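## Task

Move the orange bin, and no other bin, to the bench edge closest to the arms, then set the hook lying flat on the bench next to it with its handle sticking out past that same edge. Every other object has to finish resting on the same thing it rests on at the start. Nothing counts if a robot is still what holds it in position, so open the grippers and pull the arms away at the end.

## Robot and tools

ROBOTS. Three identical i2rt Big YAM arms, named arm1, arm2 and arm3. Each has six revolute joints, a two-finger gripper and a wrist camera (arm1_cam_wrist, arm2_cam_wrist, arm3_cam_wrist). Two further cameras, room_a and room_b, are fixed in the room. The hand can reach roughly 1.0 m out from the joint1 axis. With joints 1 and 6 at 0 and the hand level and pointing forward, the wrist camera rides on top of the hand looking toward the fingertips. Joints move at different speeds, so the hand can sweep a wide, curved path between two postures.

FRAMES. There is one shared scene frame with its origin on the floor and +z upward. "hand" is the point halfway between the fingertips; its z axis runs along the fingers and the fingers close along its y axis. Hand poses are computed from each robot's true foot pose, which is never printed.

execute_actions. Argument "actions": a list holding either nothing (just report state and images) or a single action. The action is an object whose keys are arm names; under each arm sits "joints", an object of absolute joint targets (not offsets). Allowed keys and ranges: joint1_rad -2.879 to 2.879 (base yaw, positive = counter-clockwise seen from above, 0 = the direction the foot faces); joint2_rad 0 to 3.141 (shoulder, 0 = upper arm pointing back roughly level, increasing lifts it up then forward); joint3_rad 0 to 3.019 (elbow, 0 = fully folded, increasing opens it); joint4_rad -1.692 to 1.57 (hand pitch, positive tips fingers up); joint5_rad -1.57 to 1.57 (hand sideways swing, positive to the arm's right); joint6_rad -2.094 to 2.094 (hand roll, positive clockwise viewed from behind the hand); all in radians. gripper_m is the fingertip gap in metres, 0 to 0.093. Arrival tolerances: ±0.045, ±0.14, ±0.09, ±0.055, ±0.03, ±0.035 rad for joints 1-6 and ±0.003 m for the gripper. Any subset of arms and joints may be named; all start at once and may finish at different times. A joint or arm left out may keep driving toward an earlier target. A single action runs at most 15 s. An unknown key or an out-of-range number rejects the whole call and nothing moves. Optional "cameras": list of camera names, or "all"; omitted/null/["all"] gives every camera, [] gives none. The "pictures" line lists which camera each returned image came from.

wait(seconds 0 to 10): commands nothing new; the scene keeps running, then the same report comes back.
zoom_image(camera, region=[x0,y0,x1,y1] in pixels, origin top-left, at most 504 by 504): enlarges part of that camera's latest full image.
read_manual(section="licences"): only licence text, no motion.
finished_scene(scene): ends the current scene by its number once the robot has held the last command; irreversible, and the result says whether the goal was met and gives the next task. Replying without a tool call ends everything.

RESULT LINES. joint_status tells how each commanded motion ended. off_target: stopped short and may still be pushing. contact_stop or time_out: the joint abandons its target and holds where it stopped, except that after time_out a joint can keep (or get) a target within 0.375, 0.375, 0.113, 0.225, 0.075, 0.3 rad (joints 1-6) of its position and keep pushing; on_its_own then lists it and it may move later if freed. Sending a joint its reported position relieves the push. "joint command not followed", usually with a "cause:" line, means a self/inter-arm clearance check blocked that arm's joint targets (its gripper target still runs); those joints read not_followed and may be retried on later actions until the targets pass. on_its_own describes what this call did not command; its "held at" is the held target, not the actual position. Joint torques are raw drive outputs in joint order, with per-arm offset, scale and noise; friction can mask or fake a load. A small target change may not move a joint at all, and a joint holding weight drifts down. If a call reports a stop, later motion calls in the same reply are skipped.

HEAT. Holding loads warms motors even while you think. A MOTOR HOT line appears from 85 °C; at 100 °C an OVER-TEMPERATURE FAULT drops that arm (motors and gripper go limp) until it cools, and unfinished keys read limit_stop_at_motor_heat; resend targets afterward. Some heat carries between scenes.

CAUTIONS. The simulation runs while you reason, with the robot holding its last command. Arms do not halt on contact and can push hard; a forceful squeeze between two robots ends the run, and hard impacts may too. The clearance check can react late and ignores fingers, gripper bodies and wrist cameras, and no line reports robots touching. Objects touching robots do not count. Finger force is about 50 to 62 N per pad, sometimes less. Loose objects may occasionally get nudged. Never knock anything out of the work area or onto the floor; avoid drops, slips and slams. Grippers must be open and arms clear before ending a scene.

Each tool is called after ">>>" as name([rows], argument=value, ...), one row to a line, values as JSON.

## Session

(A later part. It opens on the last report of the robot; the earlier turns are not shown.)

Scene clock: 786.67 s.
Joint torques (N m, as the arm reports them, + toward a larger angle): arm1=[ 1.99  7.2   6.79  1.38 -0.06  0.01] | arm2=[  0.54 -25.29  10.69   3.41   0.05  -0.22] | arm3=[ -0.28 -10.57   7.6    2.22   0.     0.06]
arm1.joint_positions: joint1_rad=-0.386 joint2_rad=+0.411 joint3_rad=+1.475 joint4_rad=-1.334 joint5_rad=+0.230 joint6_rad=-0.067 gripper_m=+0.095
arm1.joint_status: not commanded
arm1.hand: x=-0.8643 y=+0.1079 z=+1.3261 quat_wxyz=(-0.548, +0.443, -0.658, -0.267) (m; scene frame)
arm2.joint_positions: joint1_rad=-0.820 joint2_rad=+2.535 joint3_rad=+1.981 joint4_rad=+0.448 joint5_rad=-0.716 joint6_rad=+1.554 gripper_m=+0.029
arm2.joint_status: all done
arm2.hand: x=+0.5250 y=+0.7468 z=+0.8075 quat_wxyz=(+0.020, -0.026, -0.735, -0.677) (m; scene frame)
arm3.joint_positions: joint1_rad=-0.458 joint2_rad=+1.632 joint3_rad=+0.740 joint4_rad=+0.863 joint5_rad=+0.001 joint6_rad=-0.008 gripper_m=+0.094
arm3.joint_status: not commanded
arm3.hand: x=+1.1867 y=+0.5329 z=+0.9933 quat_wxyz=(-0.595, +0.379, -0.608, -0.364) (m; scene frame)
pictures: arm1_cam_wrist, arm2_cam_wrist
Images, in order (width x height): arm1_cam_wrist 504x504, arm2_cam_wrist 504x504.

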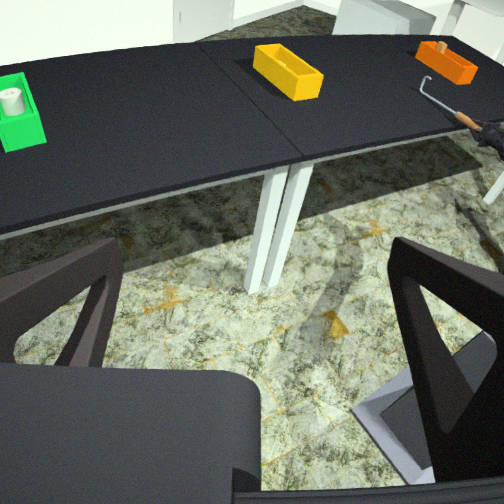

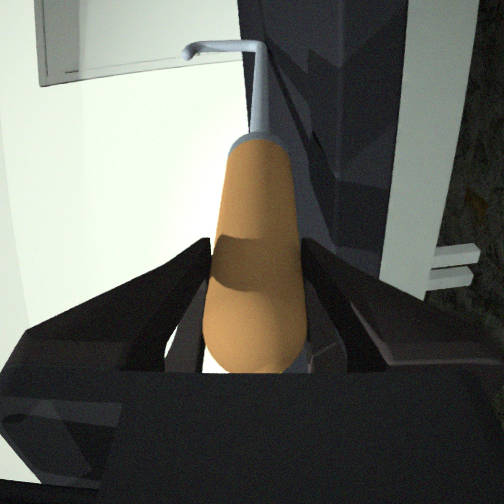

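>>> execute_actions([
  {"arm2": {"joints": {"joint6_rad": -0.08, "joint4_rad": 0.47}}},
], cameras=["arm2_cam_wrist", "arm1_cam_wrist", "room_a"])

Scene clock: 799.03 s.
Joint torques (N m, as the arm reports them, + toward a larger angle): arm1=[ 1.4   7.06  6.79  1.31 -0.06  0.02] | arm2=[  0.51 -25.74  10.61   2.45   0.04  -0.21] | arm3=[ -0.21 -10.54   7.57   2.2    0.     0.06]
arm1.joint_positions: joint1_rad=-0.386 joint2_rad=+0.411 joint3_rad=+1.475 joint4_rad=-1.334 joint5_rad=+0.230 joint6_rad=-0.067 gripper_m=+0.095
arm1.joint_status: not commanded
arm1.hand: x=-0.8643 y=+0.1079 z=+1.3261 quat_wxyz=(-0.548, +0.443, -0.658, -0.267) (m; scene frame)
arm2.joint_positions: joint1_rad=-0.820 joint2_rad=+2.543 joint3_rad=+1.981 joint4_rad=+0.448 joint5_rad=-0.716 joint6_rad=-0.070 gripper_m=+0.029
arm2.joint_status: all done
arm2.hand: x=+0.5245 y=+0.7464 z=+0.8004 quat_wxyz=(-0.474, +0.516, -0.528, -0.480) (m; scene frame)
arm3.joint_positions: joint1_rad=-0.458 joint2_rad=+1.632 joint3_rad=+0.740 joint4_rad=+0.863 joint5_rad=+0.001 joint6_rad=-0.008 gripper_m=+0.094
arm3.joint_status: not commanded
arm3.hand: x=+1.1867 y=+0.5329 z=+0.9933 quat_wxyz=(-0.595, +0.379, -0.608, -0.364) (m; scene frame)
pictures: arm1_cam_wrist, arm2_cam_wrist, room_a
Images, in order (width x height): arm1_cam_wrist 504x504, arm2_cam_wrist 504x504, room_a 504x504.

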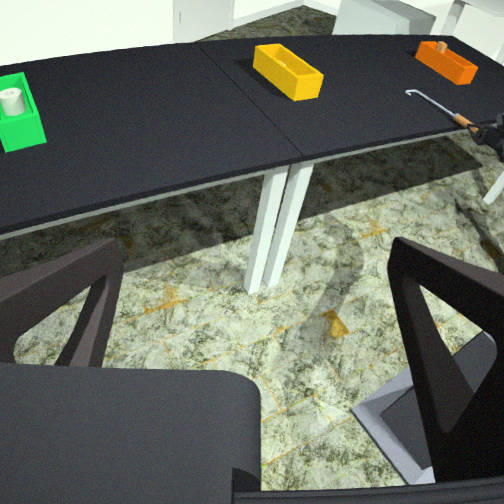

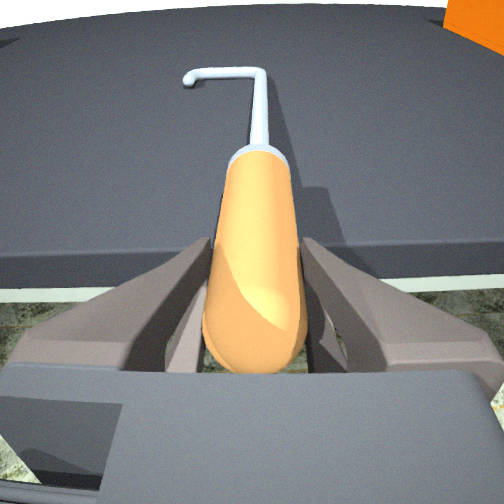

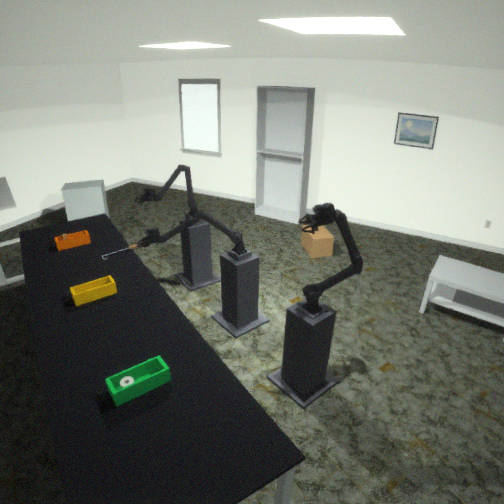

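>>> execute_actions([
  {"arm2": {"joints": {"joint2_rad": 2.556}}},
], cameras=["arm2_cam_wrist", "arm1_cam_wrist"])

Scene clock: 815.20 s.
Joint torques (N m, as the arm reports them, + toward a larger angle): arm1=[ 1.56  7.16  6.83  1.39 -0.04 -0.01] | arm2=[  0.51 -24.81  10.53   2.45   0.01  -0.2 ] | arm3=[ -0.12 -10.55   7.58   2.2    0.     0.07]
arm1.joint_positions: joint1_rad=-0.386 joint2_rad=+0.411 joint3_rad=+1.475 joint4_rad=-1.334 joint5_rad=+0.230 joint6_rad=-0.067 gripper_m=+0.095
arm1.joint_status: not commanded
arm1.hand: x=-0.8643 y=+0.1079 z=+1.3261 quat_wxyz=(-0.548, +0.443, -0.658, -0.267) (m; scene frame)
arm2.joint_positions: joint1_rad=-0.820 joint2_rad=+2.550 joint3_rad=+1.981 joint4_rad=+0.448 joint5_rad=-0.715 joint6_rad=-0.070 gripper_m=+0.029
arm2.joint_status: all done
arm2.hand: x=+0.5242 y=+0.7459 z=+0.7937 quat_wxyz=(-0.471, +0.516, -0.531, -0.480) (m; scene frame)
arm3.joint_positions: joint1_rad=-0.458 joint2_rad=+1.632 joint3_rad=+0.740 joint4_rad=+0.863 joint5_rad=+0.001 joint6_rad=-0.008 gripper_m=+0.094
arm3.joint_status: not commanded
arm3.hand: x=+1.1867 y=+0.5329 z=+0.9933 quat_wxyz=(-0.595, +0.379, -0.608, -0.364) (m; scene frame)
pictures: arm1_cam_wrist, arm2_cam_wrist
Images, in order (width x height): arm1_cam_wrist 504x504, arm2_cam_wrist 504x504.

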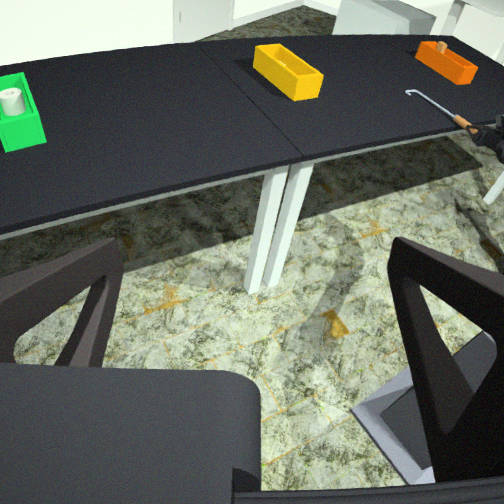

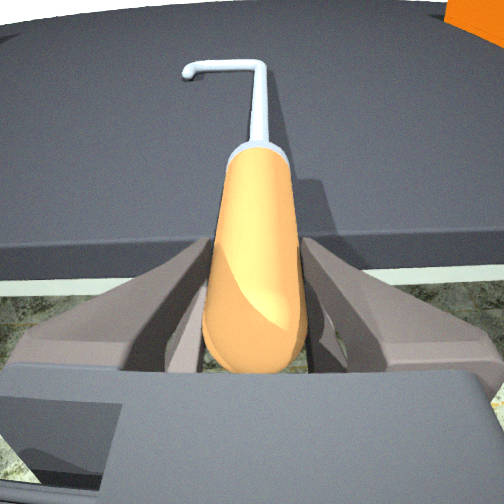

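>>> execute_actions(actions=[])

Scene clock: 840.47 s.
Joint torques (N m, as the arm reports them, + toward a larger angle): arm1=[ 1.46  6.93  6.83  1.42 -0.07  0.02] | arm2=[  0.48 -24.73  10.58   2.46   0.02  -0.2 ] | arm3=[ -0.21 -10.66   7.59   2.23  -0.01   0.07]
arm1.joint_positions: joint1_rad=-0.386 joint2_rad=+0.411 joint3_rad=+1.475 joint4_rad=-1.334 joint5_rad=+0.230 joint6_rad=-0.067 gripper_m=+0.095
arm1.joint_status: not commanded
arm1.hand: x=-0.8643 y=+0.1079 z=+1.3261 quat_wxyz=(-0.548, +0.443, -0.658, -0.267) (m; scene frame)
arm2.joint_positions: joint1_rad=-0.820 joint2_rad=+2.550 joint3_rad=+1.981 joint4_rad=+0.448 joint5_rad=-0.715 joint6_rad=-0.070 gripper_m=+0.029
arm2.joint_status: all done
arm2.hand: x=+0.5242 y=+0.7459 z=+0.7937 quat_wxyz=(-0.471, +0.516, -0.531, -0.480) (m; scene frame)
arm3.joint_positions: joint1_rad=-0.458 joint2_rad=+1.632 joint3_rad=+0.740 joint4_rad=+0.863 joint5_rad=+0.001 joint6_rad=-0.008 gripper_m=+0.094
arm3.joint_status: not commanded
arm3.hand: x=+1.1867 y=+0.5329 z=+0.9933 quat_wxyz=(-0.595, +0.379, -0.608, -0.364) (m; scene frame)
pictures: arm1_cam_wrist, arm2_cam_wrist, arm3_cam_wrist, room_a, room_b
Images, in order (width x height): arm1_cam_wrist 504x504, arm2_cam_wrist 504x504, arm3_cam_wrist 504x504, room_a 504x504, room_b 504x504.

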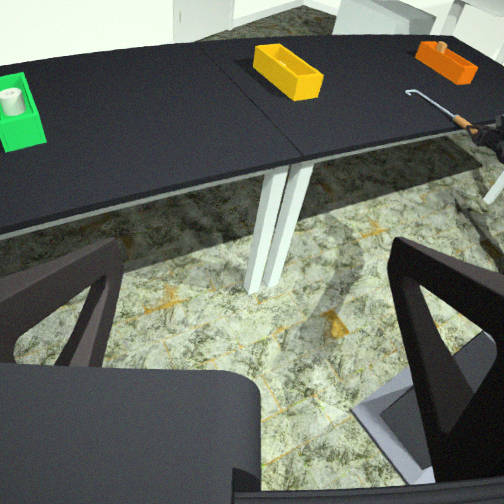

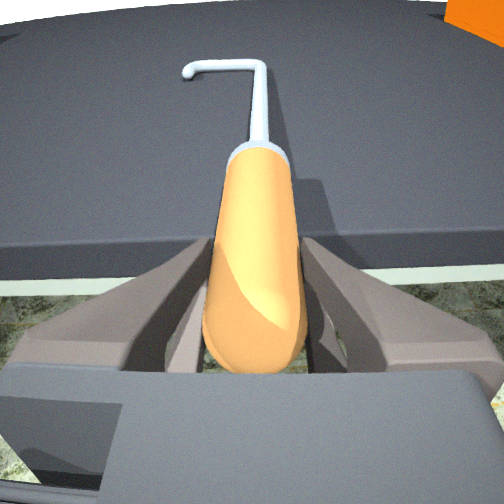

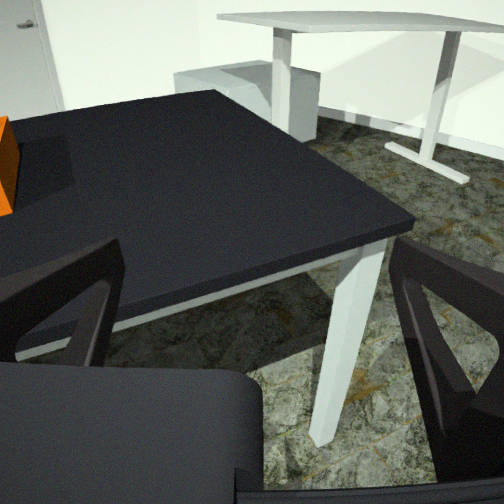

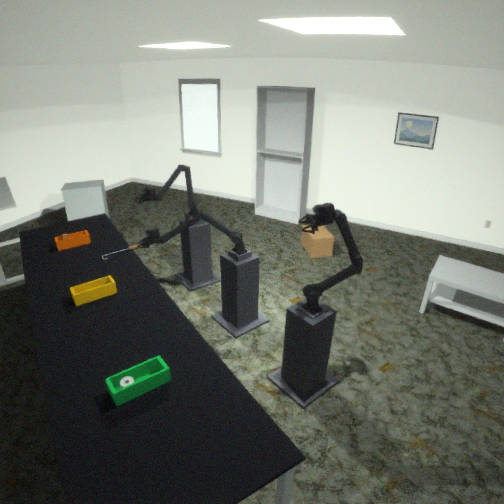

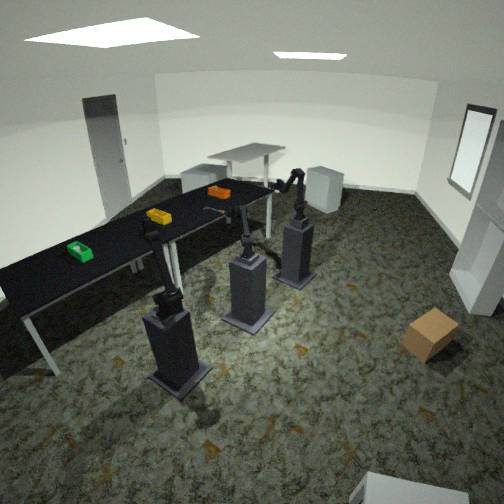

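>>> execute_actions([
  {"arm2": {"joints": {"joint1_rad": -0.795, "joint2_rad": 2.60, "joint3_rad": 2.145, "joint4_rad": 0.385, "joint5_rad": -0.691}}},
], cameras=["arm1_cam_wrist", "arm2_cam_wrist"])

Scene clock: 909.60 s.
Joint torques (N m, as the arm reports them, + toward a larger angle): arm1=[ 1.62  6.95  6.77  1.33 -0.05  0.  ] | arm2=[  0.85 -24.87  13.91   1.46   0.06  -0.2 ] | arm3=[ -0.19 -10.6    7.58   2.2   -0.01   0.06]
arm1.joint_positions: joint1_rad=-0.386 joint2_rad=+0.411 joint3_rad=+1.475 joint4_rad=-1.334 joint5_rad=+0.230 joint6_rad=-0.067 gripper_m=+0.095
arm1.joint_status: not commanded
arm1.hand: x=-0.8643 y=+0.1079 z=+1.3261 quat_wxyz=(-0.548, +0.443, -0.658, -0.267) (m; scene frame)
arm2.joint_positions: joint1_rad=-0.805 joint2_rad=+2.588 joint3_rad=+2.070 joint4_rad=+0.390 joint5_rad=-0.690 joint6_rad=-0.070 gripper_m=+0.029
arm2.joint_status: all done
arm2.hand: x=+0.5271 y=+0.7654 z=+0.7953 quat_wxyz=(-0.471, +0.515, -0.535, -0.476) (m; scene frame)
arm3.joint_positions: joint1_rad=-0.458 joint2_rad=+1.632 joint3_rad=+0.740 joint4_rad=+0.863 joint5_rad=+0.001 joint6_rad=-0.008 gripper_m=+0.094
arm3.joint_status: not commanded
arm3.hand: x=+1.1867 y=+0.5329 z=+0.9933 quat_wxyz=(-0.595, +0.379, -0.608, -0.364) (m; scene frame)
pictures: arm1_cam_wrist, arm2_cam_wrist
Images, in order (width x height): arm1_cam_wrist 504x504, arm2_cam_wrist 504x504.

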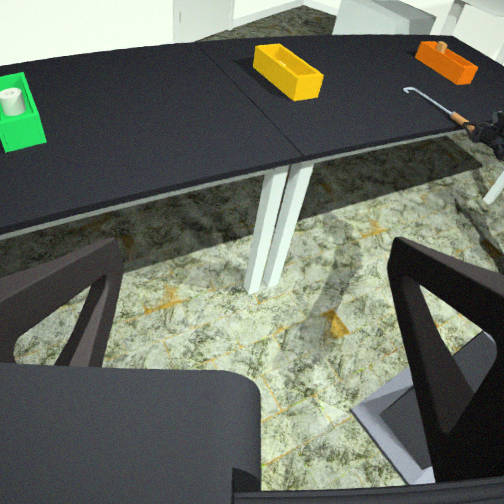

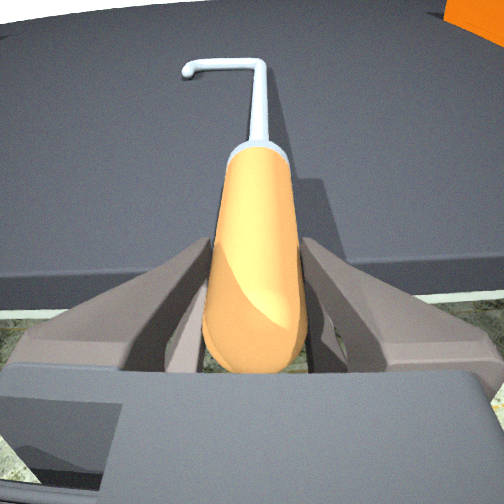

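>>> execute_actions(actions=[], cameras=["arm1_cam_wrist", "arm2_cam_wrist"])

Scene clock: 914.03 s.
Joint torques (N m, as the arm reports them, + toward a larger angle): arm1=[ 1.43  7.07  6.82  1.36 -0.04  0.01] | arm2=[  0.91 -24.78  13.94   1.5    0.06  -0.21] | arm3=[ -0.29 -10.58   7.59   2.2    0.     0.07]
arm1.joint_positions: joint1_rad=-0.386 joint2_rad=+0.411 joint3_rad=+1.475 joint4_rad=-1.334 joint5_rad=+0.230 joint6_rad=-0.067 gripper_m=+0.095
arm1.joint_status: not commanded
arm1.hand: x=-0.8643 y=+0.1079 z=+1.3261 quat_wxyz=(-0.548, +0.443, -0.658, -0.267) (m; scene frame)
arm2.joint_positions: joint1_rad=-0.805 joint2_rad=+2.588 joint3_rad=+2.070 joint4_rad=+0.390 joint5_rad=-0.690 joint6_rad=-0.070 gripper_m=+0.029
arm2.joint_status: all done
arm2.hand: x=+0.5271 y=+0.7654 z=+0.7953 quat_wxyz=(-0.471, +0.515, -0.535, -0.476) (m; scene frame)
arm3.joint_positions: joint1_rad=-0.458 joint2_rad=+1.632 joint3_rad=+0.740 joint4_rad=+0.863 joint5_rad=+0.001 joint6_rad=-0.008 gripper_m=+0.094
arm3.joint_status: not commanded
arm3.hand: x=+1.1867 y=+0.5329 z=+0.9933 quat_wxyz=(-0.595, +0.379, -0.608, -0.364) (m; scene frame)
pictures: arm1_cam_wrist, arm2_cam_wrist
Images, in order (width x height): arm1_cam_wrist 504x504, arm2_cam_wrist 504x504.

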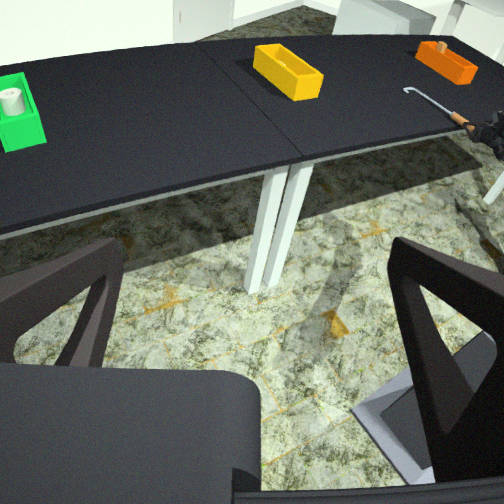

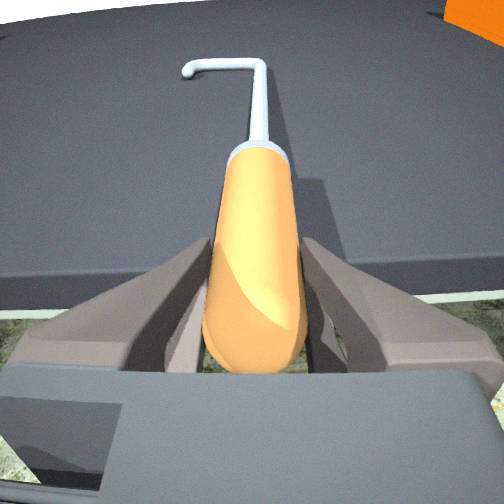

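>>> zoom_image(camera="arm1_cam_wrist", region=[384, 60, 504, 180])

Region (384, 60, 504, 180) of arm1_cam_wrist's 504x504 image, scaled by 4.200, with more detail than that image has.

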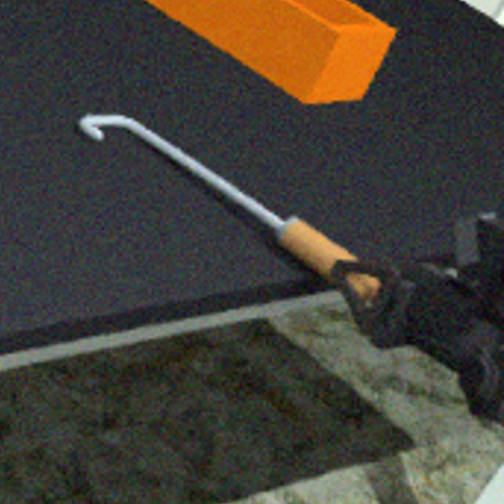

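>>> execute_actions([
  {"arm2": {"joints": {"gripper_m": 0.093}}},
], cameras=["arm1_cam_wrist", "arm2_cam_wrist"])

Scene clock: 936.00 s.
Joint torques (N m, as the arm reports them, + toward a larger angle): arm1=[ 1.88  7.05  6.82  1.32 -0.04  0.01] | arm2=[  0.98 -25.09  12.08   1.51   0.07  -0.2 ] | arm3=[ -0.16 -10.53   7.59   2.21  -0.01   0.06]
arm1.joint_positions: joint1_rad=-0.386 joint2_rad=+0.411 joint3_rad=+1.475 joint4_rad=-1.334 joint5_rad=+0.230 joint6_rad=-0.067 gripper_m=+0.095
arm1.joint_status: not commanded
arm1.hand: x=-0.8643 y=+0.1079 z=+1.3261 quat_wxyz=(-0.548, +0.443, -0.658, -0.267) (m; scene frame)
arm2.joint_positions: joint1_rad=-0.805 joint2_rad=+2.588 joint3_rad=+2.096 joint4_rad=+0.390 joint5_rad=-0.690 joint6_rad=-0.070 gripper_m=+0.093
arm2.joint_status: all done
arm2.hand: x=+0.5308 y=+0.7695 z=+0.8092 quat_wxyz=(-0.481, +0.514, -0.526, -0.477) (m; scene frame)
arm3.joint_positions: joint1_rad=-0.458 joint2_rad=+1.632 joint3_rad=+0.740 joint4_rad=+0.863 joint5_rad=+0.001 joint6_rad=-0.008 gripper_m=+0.094
arm3.joint_status: not commanded
arm3.hand: x=+1.1867 y=+0.5329 z=+0.9933 quat_wxyz=(-0.595, +0.379, -0.608, -0.364) (m; scene frame)
pictures: arm1_cam_wrist, arm2_cam_wrist
Images, in order (width x height): arm1_cam_wrist 504x504, arm2_cam_wrist 504x504.

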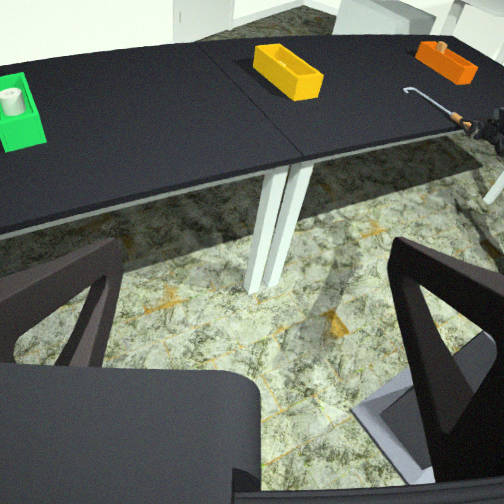

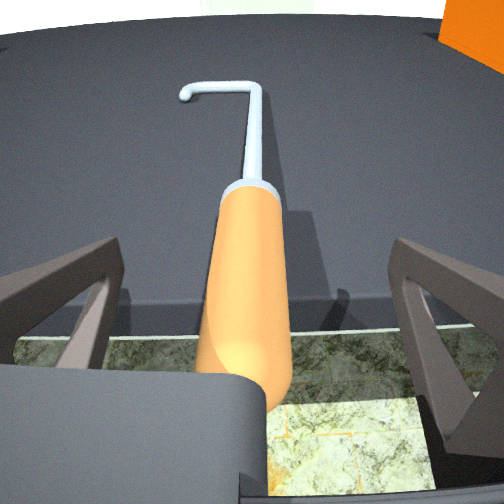

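>>> execute_actions([
  {"arm2": {"joints": {"joint2_rad": 2.40}}, "arm3": {"joints": {"joint1_rad": 0.1, "joint5_rad": 0.671, "joint6_rad": 0.04, "joint4_rad": 0.92}}},
], cameras=["arm2_cam_wrist", "room_a"])

Scene clock: 985.53 s.
Joint torques (N m, as the arm reports them, + toward a larger angle): arm1=[ 1.41  6.87  6.75  1.38 -0.05 -0.01] | arm2=[  0.87 -23.    11.09   1.41   0.16  -0.18] | arm3=[ -1.38 -10.41   7.46   2.09   0.17   0.08]
arm1.joint_positions: joint1_rad=-0.386 joint2_rad=+0.411 joint3_rad=+1.475 joint4_rad=-1.334 joint5_rad=+0.230 joint6_rad=-0.067 gripper_m=+0.095
arm1.joint_status: not commanded
arm1.hand: x=-0.8643 y=+0.1079 z=+1.3261 quat_wxyz=(-0.548, +0.443, -0.658, -0.267) (m; scene frame)
arm2.joint_positions: joint1_rad=-0.805 joint2_rad=+2.373 joint3_rad=+2.117 joint4_rad=+0.390 joint5_rad=-0.690 joint6_rad=-0.070 gripper_m=+0.093
arm2.joint_status: all done
arm2.hand: x=+0.5295 y=+0.7655 z=+1.0153 quat_wxyz=(-0.565, +0.503, -0.443, -0.481) (m; scene frame)
arm3.joint_positions: joint1_rad=+0.108 joint2_rad=+1.632 joint3_rad=+0.740 joint4_rad=+0.898 joint5_rad=+0.667 joint6_rad=+0.030 gripper_m=+0.094
arm3.joint_status: all done
arm3.hand: x=+0.9673 y=+0.5674 z=+1.0015 quat_wxyz=(-0.616, +0.329, -0.623, -0.353) (m; scene frame)
pictures: arm2_cam_wrist, room_a
Images, in order (width x height): arm2_cam_wrist 504x504, room_a 504x504.

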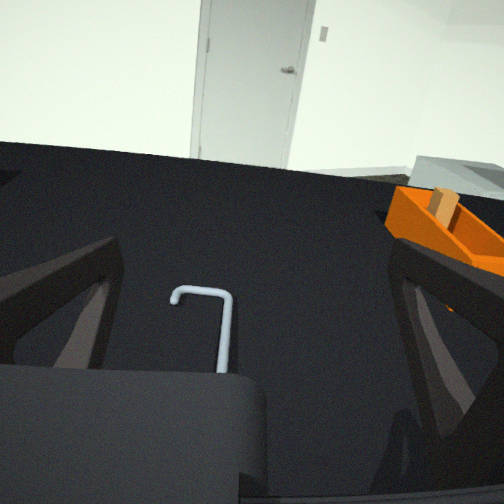

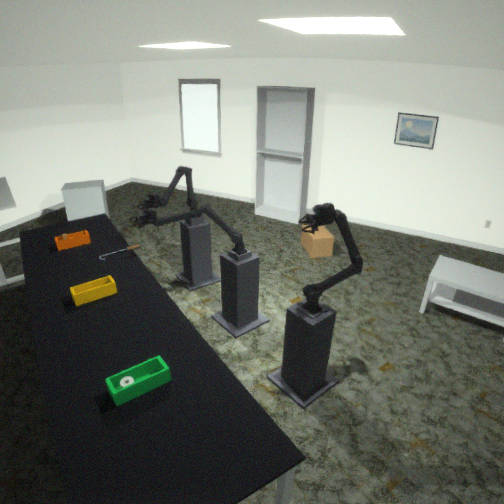

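>>> execute_actions([
  {"arm2": {"joints": {"joint1_rad": -0.3, "joint2_rad": 1.3, "joint3_rad": 2.0, "joint4_rad": -0.85, "joint5_rad": 0.6, "joint6_rad": 0.0}}, "arm3": {"joints": {"joint2_rad": 2.0, "joint3_rad": 1.05}}},
], cameras=["arm2_cam_wrist", "room_a"])

Scene clock: 1031.23 s.
Joint torques (N m, as the arm reports them, + toward a larger angle): arm1=[ 1.49  7.13  6.82  1.25 -0.04  0.02] | arm2=[ 0.84 -9.59  8.23  1.25  0.25  0.01] | arm3=[ -1.51 -16.05   8.33   1.92   0.12   0.07]
arm1.joint_positions: joint1_rad=-0.386 joint2_rad=+0.411 joint3_rad=+1.475 joint4_rad=-1.334 joint5_rad=+0.230 joint6_rad=-0.067 gripper_m=+0.095
arm1.joint_status: not commanded
arm1.hand: x=-0.8643 y=+0.1079 z=+1.3261 quat_wxyz=(-0.548, +0.443, -0.658, -0.267) (m; scene frame)
arm2.joint_positions: joint1_rad=-0.311 joint2_rad=+1.313 joint3_rad=+1.993 joint4_rad=-0.837 joint5_rad=+0.598 joint6_rad=-0.009 gripper_m=+0.093
arm2.joint_status: all done
arm2.hand: x=+0.2234 y=+0.4707 z=+1.4642 quat_wxyz=(-0.620, +0.310, -0.689, -0.213) (m; scene frame)
arm3.joint_positions: joint1_rad=+0.108 joint2_rad=+2.003 joint3_rad=+1.013 joint4_rad=+0.903 joint5_rad=+0.669 joint6_rad=+0.031 gripper_m=+0.094
arm3.joint_status: all done
arm3.hand: x=+0.9576 y=+0.6651 z=+0.9018 quat_wxyz=(-0.603, +0.358, -0.636, -0.322) (m; scene frame)
pictures: arm2_cam_wrist, room_a
Images, in order (width x height): arm2_cam_wrist 504x504, room_a 504x504.

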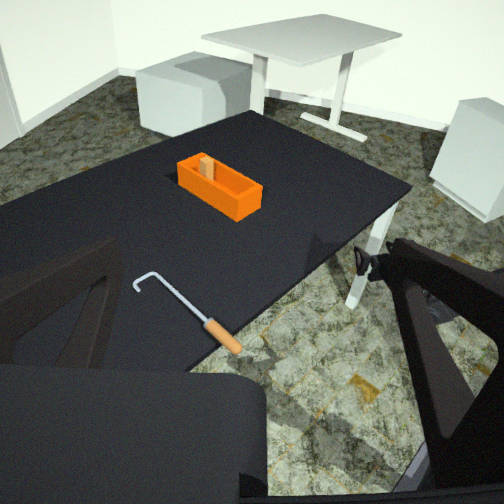

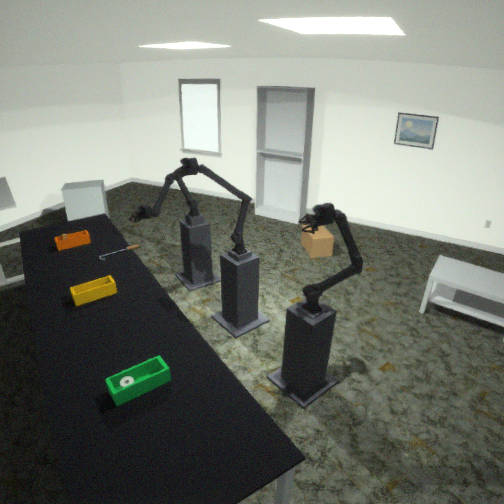

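>>> execute_actions([
  {"arm3": {"joints": {"joint1_rad": 0.698, "joint2_rad": 2.32, "joint3_rad": 1.365, "joint4_rad": 0.94, "joint5_rad": 0.692, "joint6_rad": 0.045, "gripper_m": 0.093}}},
], cameras=["arm2_cam_wrist", "arm3_cam_wrist"])

Scene clock: 1064.57 s.
Joint torques (N m, as the arm reports them, + toward a larger angle): arm1=[ 1.62  7.04  6.8   1.4  -0.06  0.03] | arm2=[ 0.84 -9.63  8.23  1.24  0.25  0.01] | arm3=[ -0.15 -20.31   8.07   1.84   0.13   0.07]
arm1.joint_positions: joint1_rad=-0.386 joint2_rad=+0.411 joint3_rad=+1.475 joint4_rad=-1.334 joint5_rad=+0.230 joint6_rad=-0.067 gripper_m=+0.095
arm1.joint_status: not commanded
arm1.hand: x=-0.8643 y=+0.1079 z=+1.3261 quat_wxyz=(-0.548, +0.443, -0.658, -0.267) (m; scene frame)
arm2.joint_positions: joint1_rad=-0.311 joint2_rad=+1.313 joint3_rad=+1.993 joint4_rad=-0.837 joint5_rad=+0.598 joint6_rad=-0.009 gripper_m=+0.093
arm2.joint_status: not commanded
arm2.hand: x=+0.2234 y=+0.4707 z=+1.4642 quat_wxyz=(-0.620, +0.310, -0.689, -0.213) (m; scene frame)
arm3.joint_positions: joint1_rad=+0.690 joint2_rad=+2.326 joint3_rad=+1.333 joint4_rad=+0.926 joint5_rad=+0.690 joint6_rad=+0.036 gripper_m=+0.093
arm3.joint_status: all done
arm3.hand: x=+0.5325 y=+0.6450 z=+0.8188 quat_wxyz=(-0.491, +0.513, -0.512, -0.484) (m; scene frame)
pictures: arm2_cam_wrist, arm3_cam_wrist
Images, in order (width x height): arm2_cam_wrist 504x504, arm3_cam_wrist 504x504.

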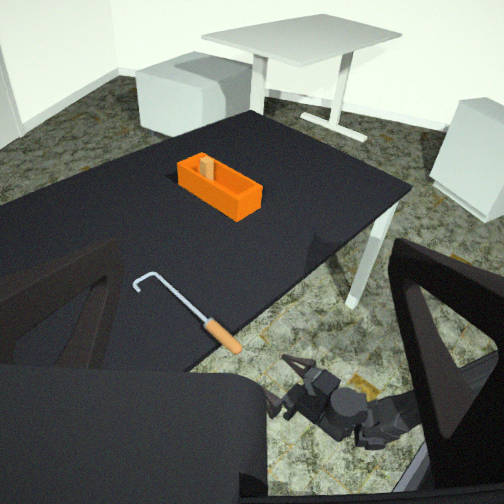

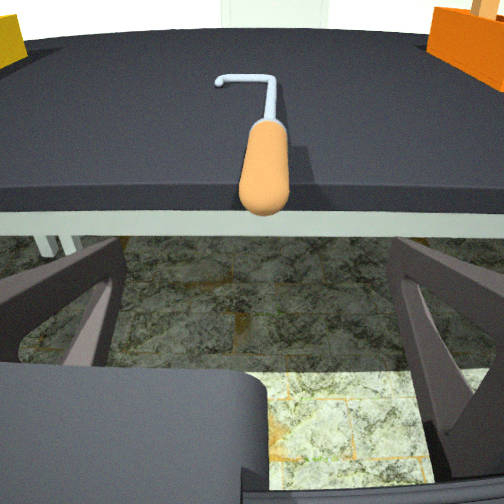

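>>> zoom_image(camera="arm3_cam_wrist", region=[180, 60, 348, 228])

Region (180, 60, 348, 228) of arm3_cam_wrist's 504x504 image, scaled by 3.000, with more detail than that image has.

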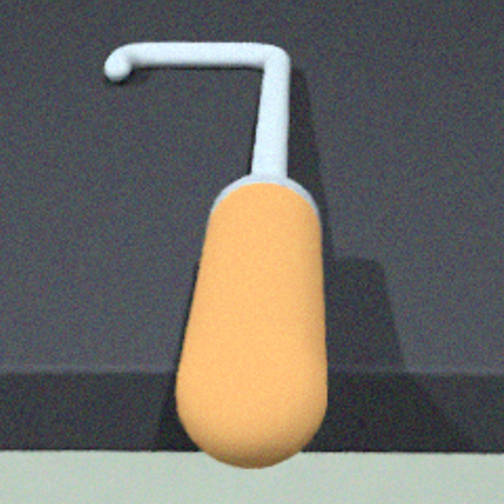

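>>> execute_actions([
  {"arm3": {"joints": {"joint1_rad": 0.617, "joint2_rad": 2.48, "joint3_rad": 1.63, "joint4_rad": 0.82, "joint5_rad": 0.674}}},
], cameras=["arm2_cam_wrist", "arm3_cam_wrist"])

Scene clock: 1145.07 s.
Joint torques (N m, as the arm reports them, + toward a larger angle): arm1=[ 1.4   6.92  6.76  1.44 -0.04 -0.01] | arm2=[ 0.8  -9.63  8.2   1.24  0.26  0.01] | arm3=[ -0.55 -20.37   9.25   1.07  -0.04   0.06]
arm1.joint_positions: joint1_rad=-0.386 joint2_rad=+0.411 joint3_rad=+1.475 joint4_rad=-1.334 joint5_rad=+0.230 joint6_rad=-0.067 gripper_m=+0.095
arm1.joint_status: not commanded
arm1.hand: x=-0.8643 y=+0.1079 z=+1.3261 quat_wxyz=(-0.548, +0.443, -0.658, -0.267) (m; scene frame)
arm2.joint_positions: joint1_rad=-0.311 joint2_rad=+1.313 joint3_rad=+1.993 joint4_rad=-0.837 joint5_rad=+0.598 joint6_rad=-0.009 gripper_m=+0.093
arm2.joint_status: not commanded
arm2.hand: x=+0.2234 y=+0.4707 z=+1.4642 quat_wxyz=(-0.620, +0.310, -0.689, -0.213) (m; scene frame)
arm3.joint_positions: joint1_rad=+0.608 joint2_rad=+2.473 joint3_rad=+1.587 joint4_rad=+0.828 joint5_rad=+0.677 joint6_rad=+0.036 gripper_m=+0.093
arm3.joint_status: all done
arm3.hand: x=+0.5483 y=+0.7268 z=+0.7971 quat_wxyz=(-0.507, +0.492, -0.529, -0.470) (m; scene frame)
pictures: arm2_cam_wrist, arm3_cam_wrist
Images, in order (width x height): arm2_cam_wrist 504x504, arm3_cam_wrist 504x504.

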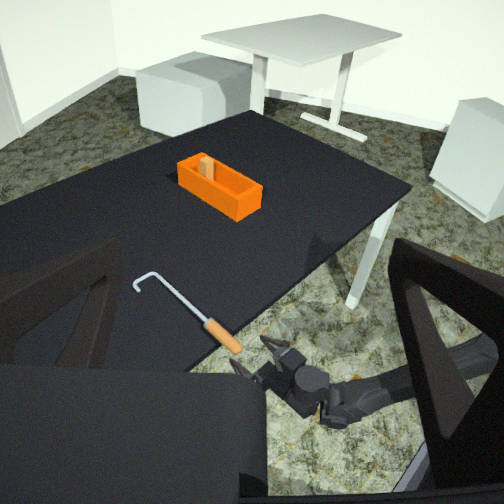

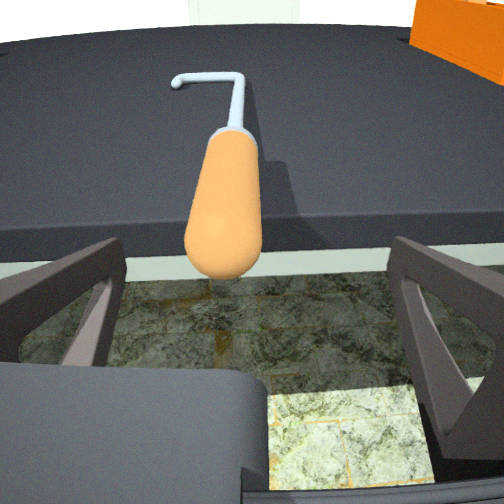

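>>> execute_actions([
  {"arm3": {"joints": {"joint2_rad": 2.567, "joint3_rad": 1.822, "joint4_rad": 0.713}}},
], cameras=["arm2_cam_wrist", "arm3_cam_wrist"])

Scene clock: 1180.80 s.
Joint torques (N m, as the arm reports them, + toward a larger angle): arm1=[ 1.62  6.72  6.84  1.35 -0.03  0.01] | arm2=[ 0.83 -9.6   8.22  1.24  0.25  0.  ] | arm3=[ -0.36 -21.89   9.98   0.94  -0.03   0.06]
arm1.joint_positions: joint1_rad=-0.386 joint2_rad=+0.411 joint3_rad=+1.475 joint4_rad=-1.334 joint5_rad=+0.230 joint6_rad=-0.067 gripper_m=+0.095
arm1.joint_status: not commanded
arm1.hand: x=-0.8643 y=+0.1079 z=+1.3261 quat_wxyz=(-0.548, +0.443, -0.658, -0.267) (m; scene frame)
arm2.joint_positions: joint1_rad=-0.311 joint2_rad=+1.313 joint3_rad=+1.993 joint4_rad=-0.837 joint5_rad=+0.598 joint6_rad=-0.009 gripper_m=+0.093
arm2.joint_status: not commanded
arm2.hand: x=+0.2234 y=+0.4707 z=+1.4642 quat_wxyz=(-0.620, +0.310, -0.689, -0.213) (m; scene frame)
arm3.joint_positions: joint1_rad=+0.608 joint2_rad=+2.553 joint3_rad=+1.776 joint4_rad=+0.722 joint5_rad=+0.677 joint6_rad=+0.036 gripper_m=+0.093
arm3.joint_status: all done
arm3.hand: x=+0.5232 y=+0.7633 z=+0.7983 quat_wxyz=(-0.507, +0.490, -0.529, -0.472) (m; scene frame)
pictures: arm2_cam_wrist, arm3_cam_wrist
Images, in order (width x height): arm2_cam_wrist 504x504, arm3_cam_wrist 504x504.

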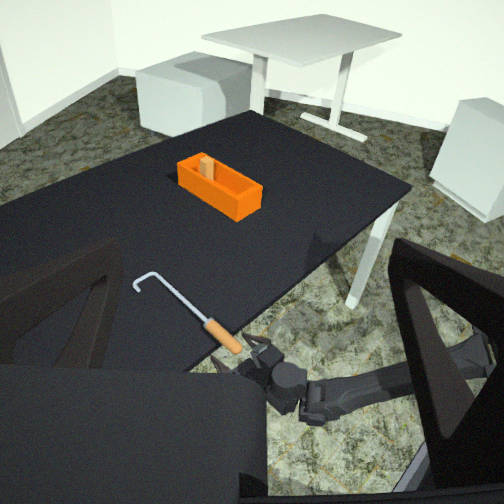

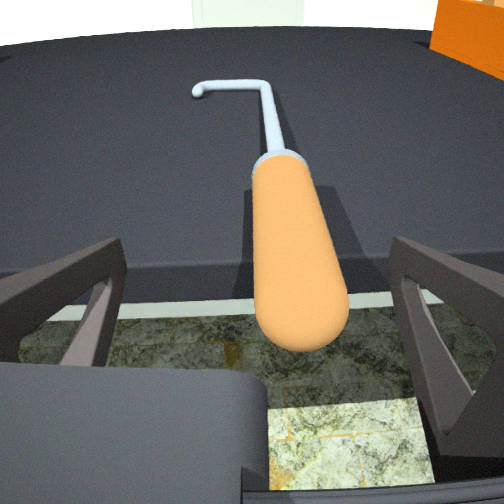

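>>> execute_actions([
  {"arm3": {"joints": {"joint1_rad": 0.585, "joint2_rad": 2.577, "joint5_rad": 0.627}}},
], cameras=["arm2_cam_wrist", "arm3_cam_wrist"])

Scene clock: 1190.90 s.
Joint torques (N m, as the arm reports them, + toward a larger angle): arm1=[ 1.41  7.04  6.87  1.37 -0.04 -0.01] | arm2=[ 0.81 -9.58  8.18  1.26  0.25  0.  ] | arm3=[ -1.13 -21.02  10.08   0.99  -0.09   0.08]
arm1.joint_positions: joint1_rad=-0.386 joint2_rad=+0.411 joint3_rad=+1.475 joint4_rad=-1.334 joint5_rad=+0.230 joint6_rad=-0.067 gripper_m=+0.095
arm1.joint_status: not commanded
arm1.hand: x=-0.8643 y=+0.1079 z=+1.3261 quat_wxyz=(-0.548, +0.443, -0.658, -0.267) (m; scene frame)
arm2.joint_positions: joint1_rad=-0.311 joint2_rad=+1.313 joint3_rad=+1.993 joint4_rad=-0.837 joint5_rad=+0.598 joint6_rad=-0.009 gripper_m=+0.093
arm2.joint_status: not commanded
arm2.hand: x=+0.2234 y=+0.4707 z=+1.4642 quat_wxyz=(-0.620, +0.310, -0.689, -0.213) (m; scene frame)
arm3.joint_positions: joint1_rad=+0.591 joint2_rad=+2.553 joint3_rad=+1.776 joint4_rad=+0.722 joint5_rad=+0.630 joint6_rad=+0.036 gripper_m=+0.093
arm3.joint_status: all done
arm3.hand: x=+0.5285 y=+0.7705 z=+0.7981 quat_wxyz=(-0.500, +0.498, -0.523, -0.479) (m; scene frame)
pictures: arm2_cam_wrist, arm3_cam_wrist
Images, in order (width x height): arm2_cam_wrist 504x504, arm3_cam_wrist 504x504.

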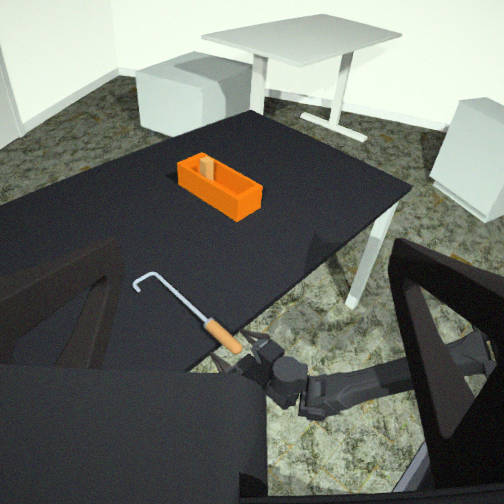

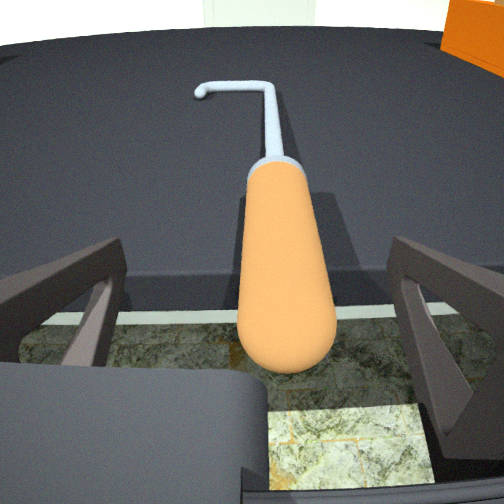

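>>> execute_actions([
  {"arm3": {"joints": {"joint1_rad": 0.568, "joint4_rad": 0.69}}},
], cameras=["arm3_cam_wrist"])

Scene clock: 1199.23 s.
Joint torques (N m, as the arm reports them, + toward a larger angle): arm1=[ 1.81  6.95  6.79  1.38 -0.04  0.  ] | arm2=[ 0.81 -9.55  8.21  1.22  0.25  0.01] | arm3=[ -0.91 -21.09  10.05   0.96  -0.07   0.07]
arm1.joint_positions: joint1_rad=-0.386 joint2_rad=+0.411 joint3_rad=+1.475 joint4_rad=-1.334 joint5_rad=+0.230 joint6_rad=-0.067 gripper_m=+0.095
arm1.joint_status: not commanded
arm1.hand: x=-0.8643 y=+0.1079 z=+1.3261 quat_wxyz=(-0.548, +0.443, -0.658, -0.267) (m; scene frame)
arm2.joint_positions: joint1_rad=-0.311 joint2_rad=+1.313 joint3_rad=+1.993 joint4_rad=-0.837 joint5_rad=+0.598 joint6_rad=-0.009 gripper_m=+0.093
arm2.joint_status: not commanded
arm2.hand: x=+0.2234 y=+0.4707 z=+1.4642 quat_wxyz=(-0.620, +0.310, -0.689, -0.213) (m; scene frame)
arm3.joint_positions: joint1_rad=+0.573 joint2_rad=+2.553 joint3_rad=+1.776 joint4_rad=+0.701 joint5_rad=+0.630 joint6_rad=+0.036 gripper_m=+0.093
arm3.joint_status: all done
arm3.hand: x=+0.5425 y=+0.7771 z=+0.7935 quat_wxyz=(-0.502, +0.500, -0.528, -0.467) (m; scene frame)
pictures: arm3_cam_wrist
Images, in order (width x height): arm3_cam_wrist 504x504.

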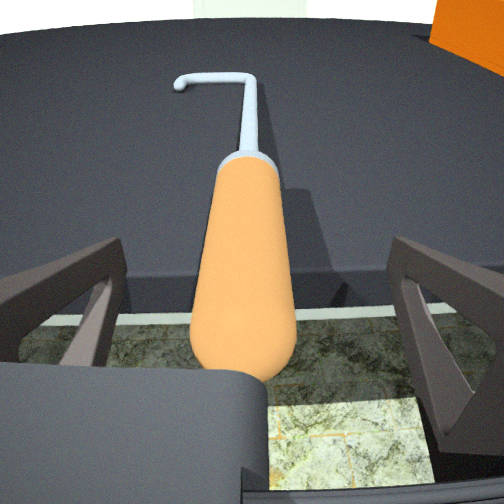

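>>> execute_actions([
  {"arm3": {"joints": {"gripper_m": 0.0}}},
], cameras=["arm2_cam_wrist", "arm3_cam_wrist"])

Scene clock: 1202.67 s.
Joint torques (N m, as the arm reports them, + toward a larger angle): arm1=[ 1.29  7.05  6.81  1.34 -0.06  0.  ] | arm2=[ 0.78 -9.62  8.2   1.24  0.25  0.01] | arm3=[ -0.92 -21.07  10.08   0.87   0.06   0.06]
arm1.joint_positions: joint1_rad=-0.386 joint2_rad=+0.411 joint3_rad=+1.475 joint4_rad=-1.334 joint5_rad=+0.230 joint6_rad=-0.067 gripper_m=+0.095
arm1.joint_status: not commanded
arm1.hand: x=-0.8643 y=+0.1079 z=+1.3261 quat_wxyz=(-0.548, +0.443, -0.658, -0.267) (m; scene frame)
arm2.joint_positions: joint1_rad=-0.311 joint2_rad=+1.313 joint3_rad=+1.993 joint4_rad=-0.837 joint5_rad=+0.598 joint6_rad=-0.009 gripper_m=+0.093
arm2.joint_status: not commanded
arm2.hand: x=+0.2234 y=+0.4707 z=+1.4642 quat_wxyz=(-0.620, +0.310, -0.689, -0.213) (m; scene frame)
arm3.joint_positions: joint1_rad=+0.573 joint2_rad=+2.553 joint3_rad=+1.776 joint4_rad=+0.701 joint5_rad=+0.627 joint6_rad=+0.037 gripper_m=+0.030
arm3.joint_status: gripper_m off_target (ended at +0.030, target +0.000)
arm3.hand: x=+0.5419 y=+0.7772 z=+0.7935 quat_wxyz=(-0.501, +0.501, -0.528, -0.468) (m; scene frame)
pictures: arm2_cam_wrist, arm3_cam_wrist
Images, in order (width x height): arm2_cam_wrist 504x504, arm3_cam_wrist 504x504.

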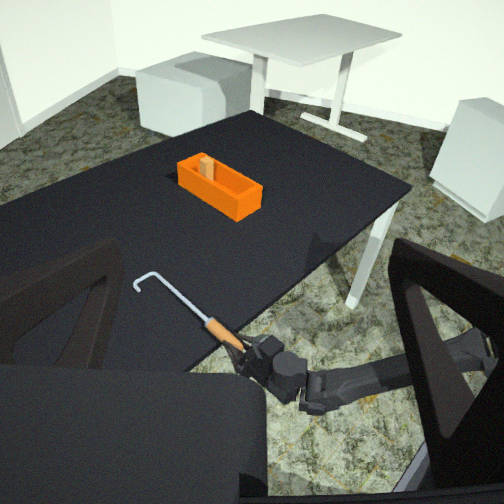

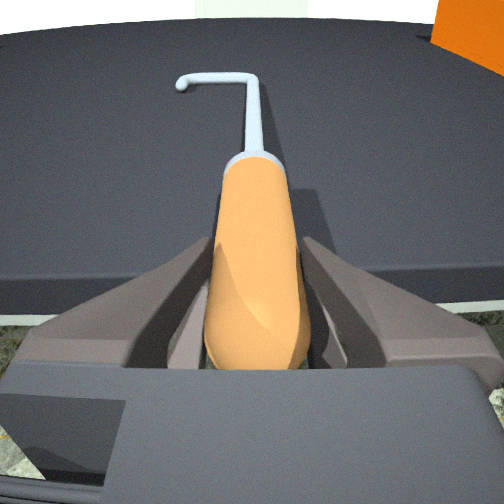

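>>> execute_actions([
  {"arm3": {"joints": {"joint6_rad": 1.61}}},
], cameras=["arm2_cam_wrist", "arm3_cam_wrist"])

Scene clock: 1285.83 s.
Joint torques (N m, as the arm reports them, + toward a larger angle): arm1=[ 1.48  6.97  6.73  1.36 -0.05 -0.01] | arm2=[ 0.73 -9.62  8.25  1.25  0.26  0.  ] | arm3=[ -1.12 -21.14  10.02   1.03   0.01   0.01]
arm1.joint_positions: joint1_rad=-0.386 joint2_rad=+0.411 joint3_rad=+1.475 joint4_rad=-1.334 joint5_rad=+0.230 joint6_rad=-0.067 gripper_m=+0.095
arm1.joint_status: not commanded
arm1.hand: x=-0.8643 y=+0.1079 z=+1.3261 quat_wxyz=(-0.548, +0.443, -0.658, -0.267) (m; scene frame)
arm2.joint_positions: joint1_rad=-0.311 joint2_rad=+1.313 joint3_rad=+1.993 joint4_rad=-0.837 joint5_rad=+0.598 joint6_rad=-0.009 gripper_m=+0.093
arm2.joint_status: not commanded
arm2.hand: x=+0.2234 y=+0.4707 z=+1.4642 quat_wxyz=(-0.620, +0.310, -0.689, -0.213) (m; scene frame)
arm3.joint_positions: joint1_rad=+0.572 joint2_rad=+2.556 joint3_rad=+1.776 joint4_rad=+0.697 joint5_rad=+0.629 joint6_rad=+1.599 gripper_m=+0.030
arm3.joint_status: all done
arm3.hand: x=+0.5433 y=+0.7772 z=+0.7904 quat_wxyz=(-0.029, -0.015, -0.730, -0.683) (m; scene frame)
pictures: arm2_cam_wrist, arm3_cam_wrist
Images, in order (width x height): arm2_cam_wrist 504x504, arm3_cam_wrist 504x504.

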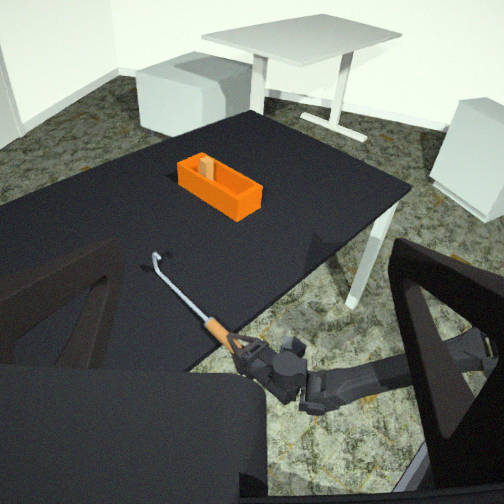

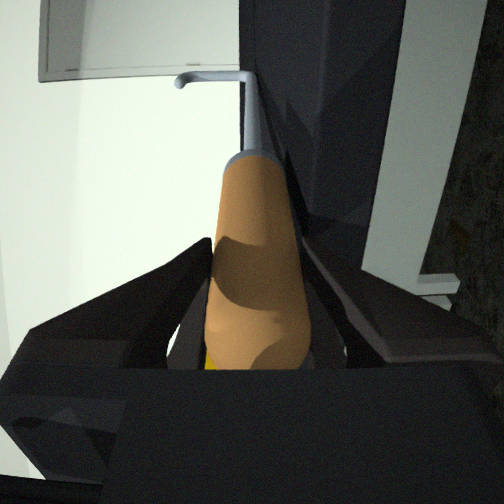

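>>> execute_actions([
  {"arm3": {"joints": {"joint2_rad": 2.38, "joint5_rad": 0.0, "joint6_rad": 1.575}}},
], cameras=["arm2_cam_wrist", "arm3_cam_wrist"])

Scene clock: 1356.80 s.
Joint torques (N m, as the arm reports them, + toward a larger angle): arm1=[ 1.58  6.92  6.79  1.34 -0.06 -0.01] | arm2=[ 0.7  -9.6   8.21  1.23  0.26  0.  ] | arm3=[ -0.65 -26.28  10.85   2.71   0.01  -0.16]
arm1.joint_positions: joint1_rad=-0.386 joint2_rad=+0.411 joint3_rad=+1.475 joint4_rad=-1.334 joint5_rad=+0.230 joint6_rad=-0.067 gripper_m=+0.095
arm1.joint_status: not commanded
arm1.hand: x=-0.8643 y=+0.1079 z=+1.3261 quat_wxyz=(-0.548, +0.443, -0.658, -0.267) (m; scene frame)
arm2.joint_positions: joint1_rad=-0.311 joint2_rad=+1.313 joint3_rad=+1.993 joint4_rad=-0.837 joint5_rad=+0.598 joint6_rad=-0.009 gripper_m=+0.093
arm2.joint_status: not commanded
arm2.hand: x=+0.2234 y=+0.4707 z=+1.4642 quat_wxyz=(-0.620, +0.310, -0.689, -0.213) (m; scene frame)
arm3.joint_positions: joint1_rad=+0.568 joint2_rad=+2.427 joint3_rad=+1.776 joint4_rad=+0.656 joint5_rad=-0.001 joint6_rad=+1.583 gripper_m=+0.030
arm3.joint_status: all done
arm3.hand: x=+0.4379 y=+0.7612 z=+0.8903 quat_wxyz=(+0.201, +0.192, -0.678, -0.680) (m; scene frame)
pictures: arm2_cam_wrist, arm3_cam_wrist
Images, in order (width x height): arm2_cam_wrist 504x504, arm3_cam_wrist 504x504.

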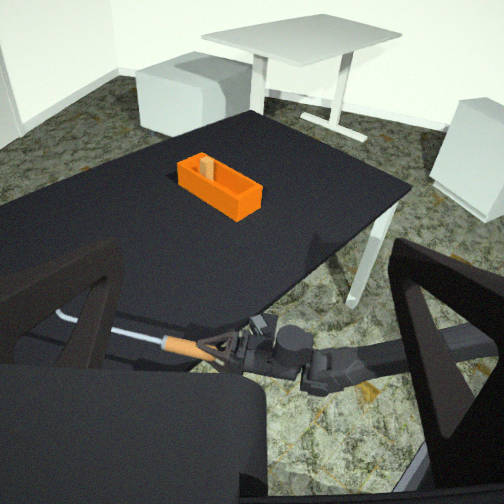

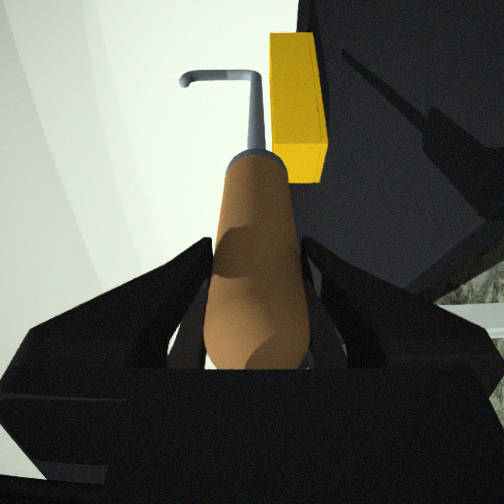

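>>> execute_actions([
  {"arm3": {"joints": {"joint2_rad": 1.65, "joint4_rad": 0.45}}},
], cameras=["arm3_cam_wrist", "room_a"])

Scene clock: 1369.70 s.
Joint torques (N m, as the arm reports them, + toward a larger angle): arm1=[ 1.29  6.78  6.85  1.36 -0.04  0.01] | arm2=[ 0.79 -9.52  8.22  1.23  0.25  0.  ] | arm3=[ -0.99 -20.63  12.1    2.69   0.    -0.13]
arm1.joint_positions: joint1_rad=-0.386 joint2_rad=+0.411 joint3_rad=+1.475 joint4_rad=-1.334 joint5_rad=+0.230 joint6_rad=-0.067 gripper_m=+0.095
arm1.joint_status: not commanded
arm1.hand: x=-0.8643 y=+0.1079 z=+1.3261 quat_wxyz=(-0.548, +0.443, -0.658, -0.267) (m; scene frame)
arm2.joint_positions: joint1_rad=-0.311 joint2_rad=+1.313 joint3_rad=+1.993 joint4_rad=-0.837 joint5_rad=+0.598 joint6_rad=-0.009 gripper_m=+0.093
arm2.joint_status: not commanded
arm2.hand: x=+0.2234 y=+0.4707 z=+1.4642 quat_wxyz=(-0.620, +0.310, -0.689, -0.213) (m; scene frame)
arm3.joint_positions: joint1_rad=+0.568 joint2_rad=+1.710 joint3_rad=+1.774 joint4_rad=+0.408 joint5_rad=-0.001 joint6_rad=+1.581 gripper_m=+0.029
arm3.joint_status: all done
arm3.hand: x=+0.5228 y=+0.6247 z=+1.4253 quat_wxyz=(+0.241, +0.143, -0.502, -0.818) (m; scene frame)
pictures: arm3_cam_wrist, room_a
Images, in order (width x height): arm3_cam_wrist 504x504, room_a 504x504.

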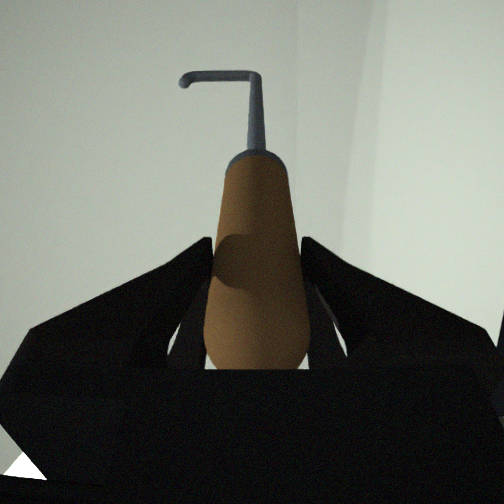

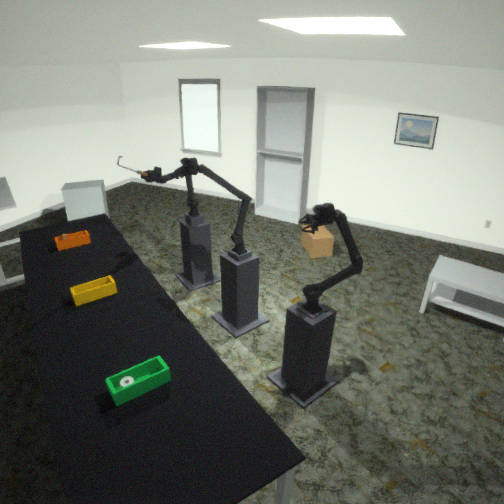

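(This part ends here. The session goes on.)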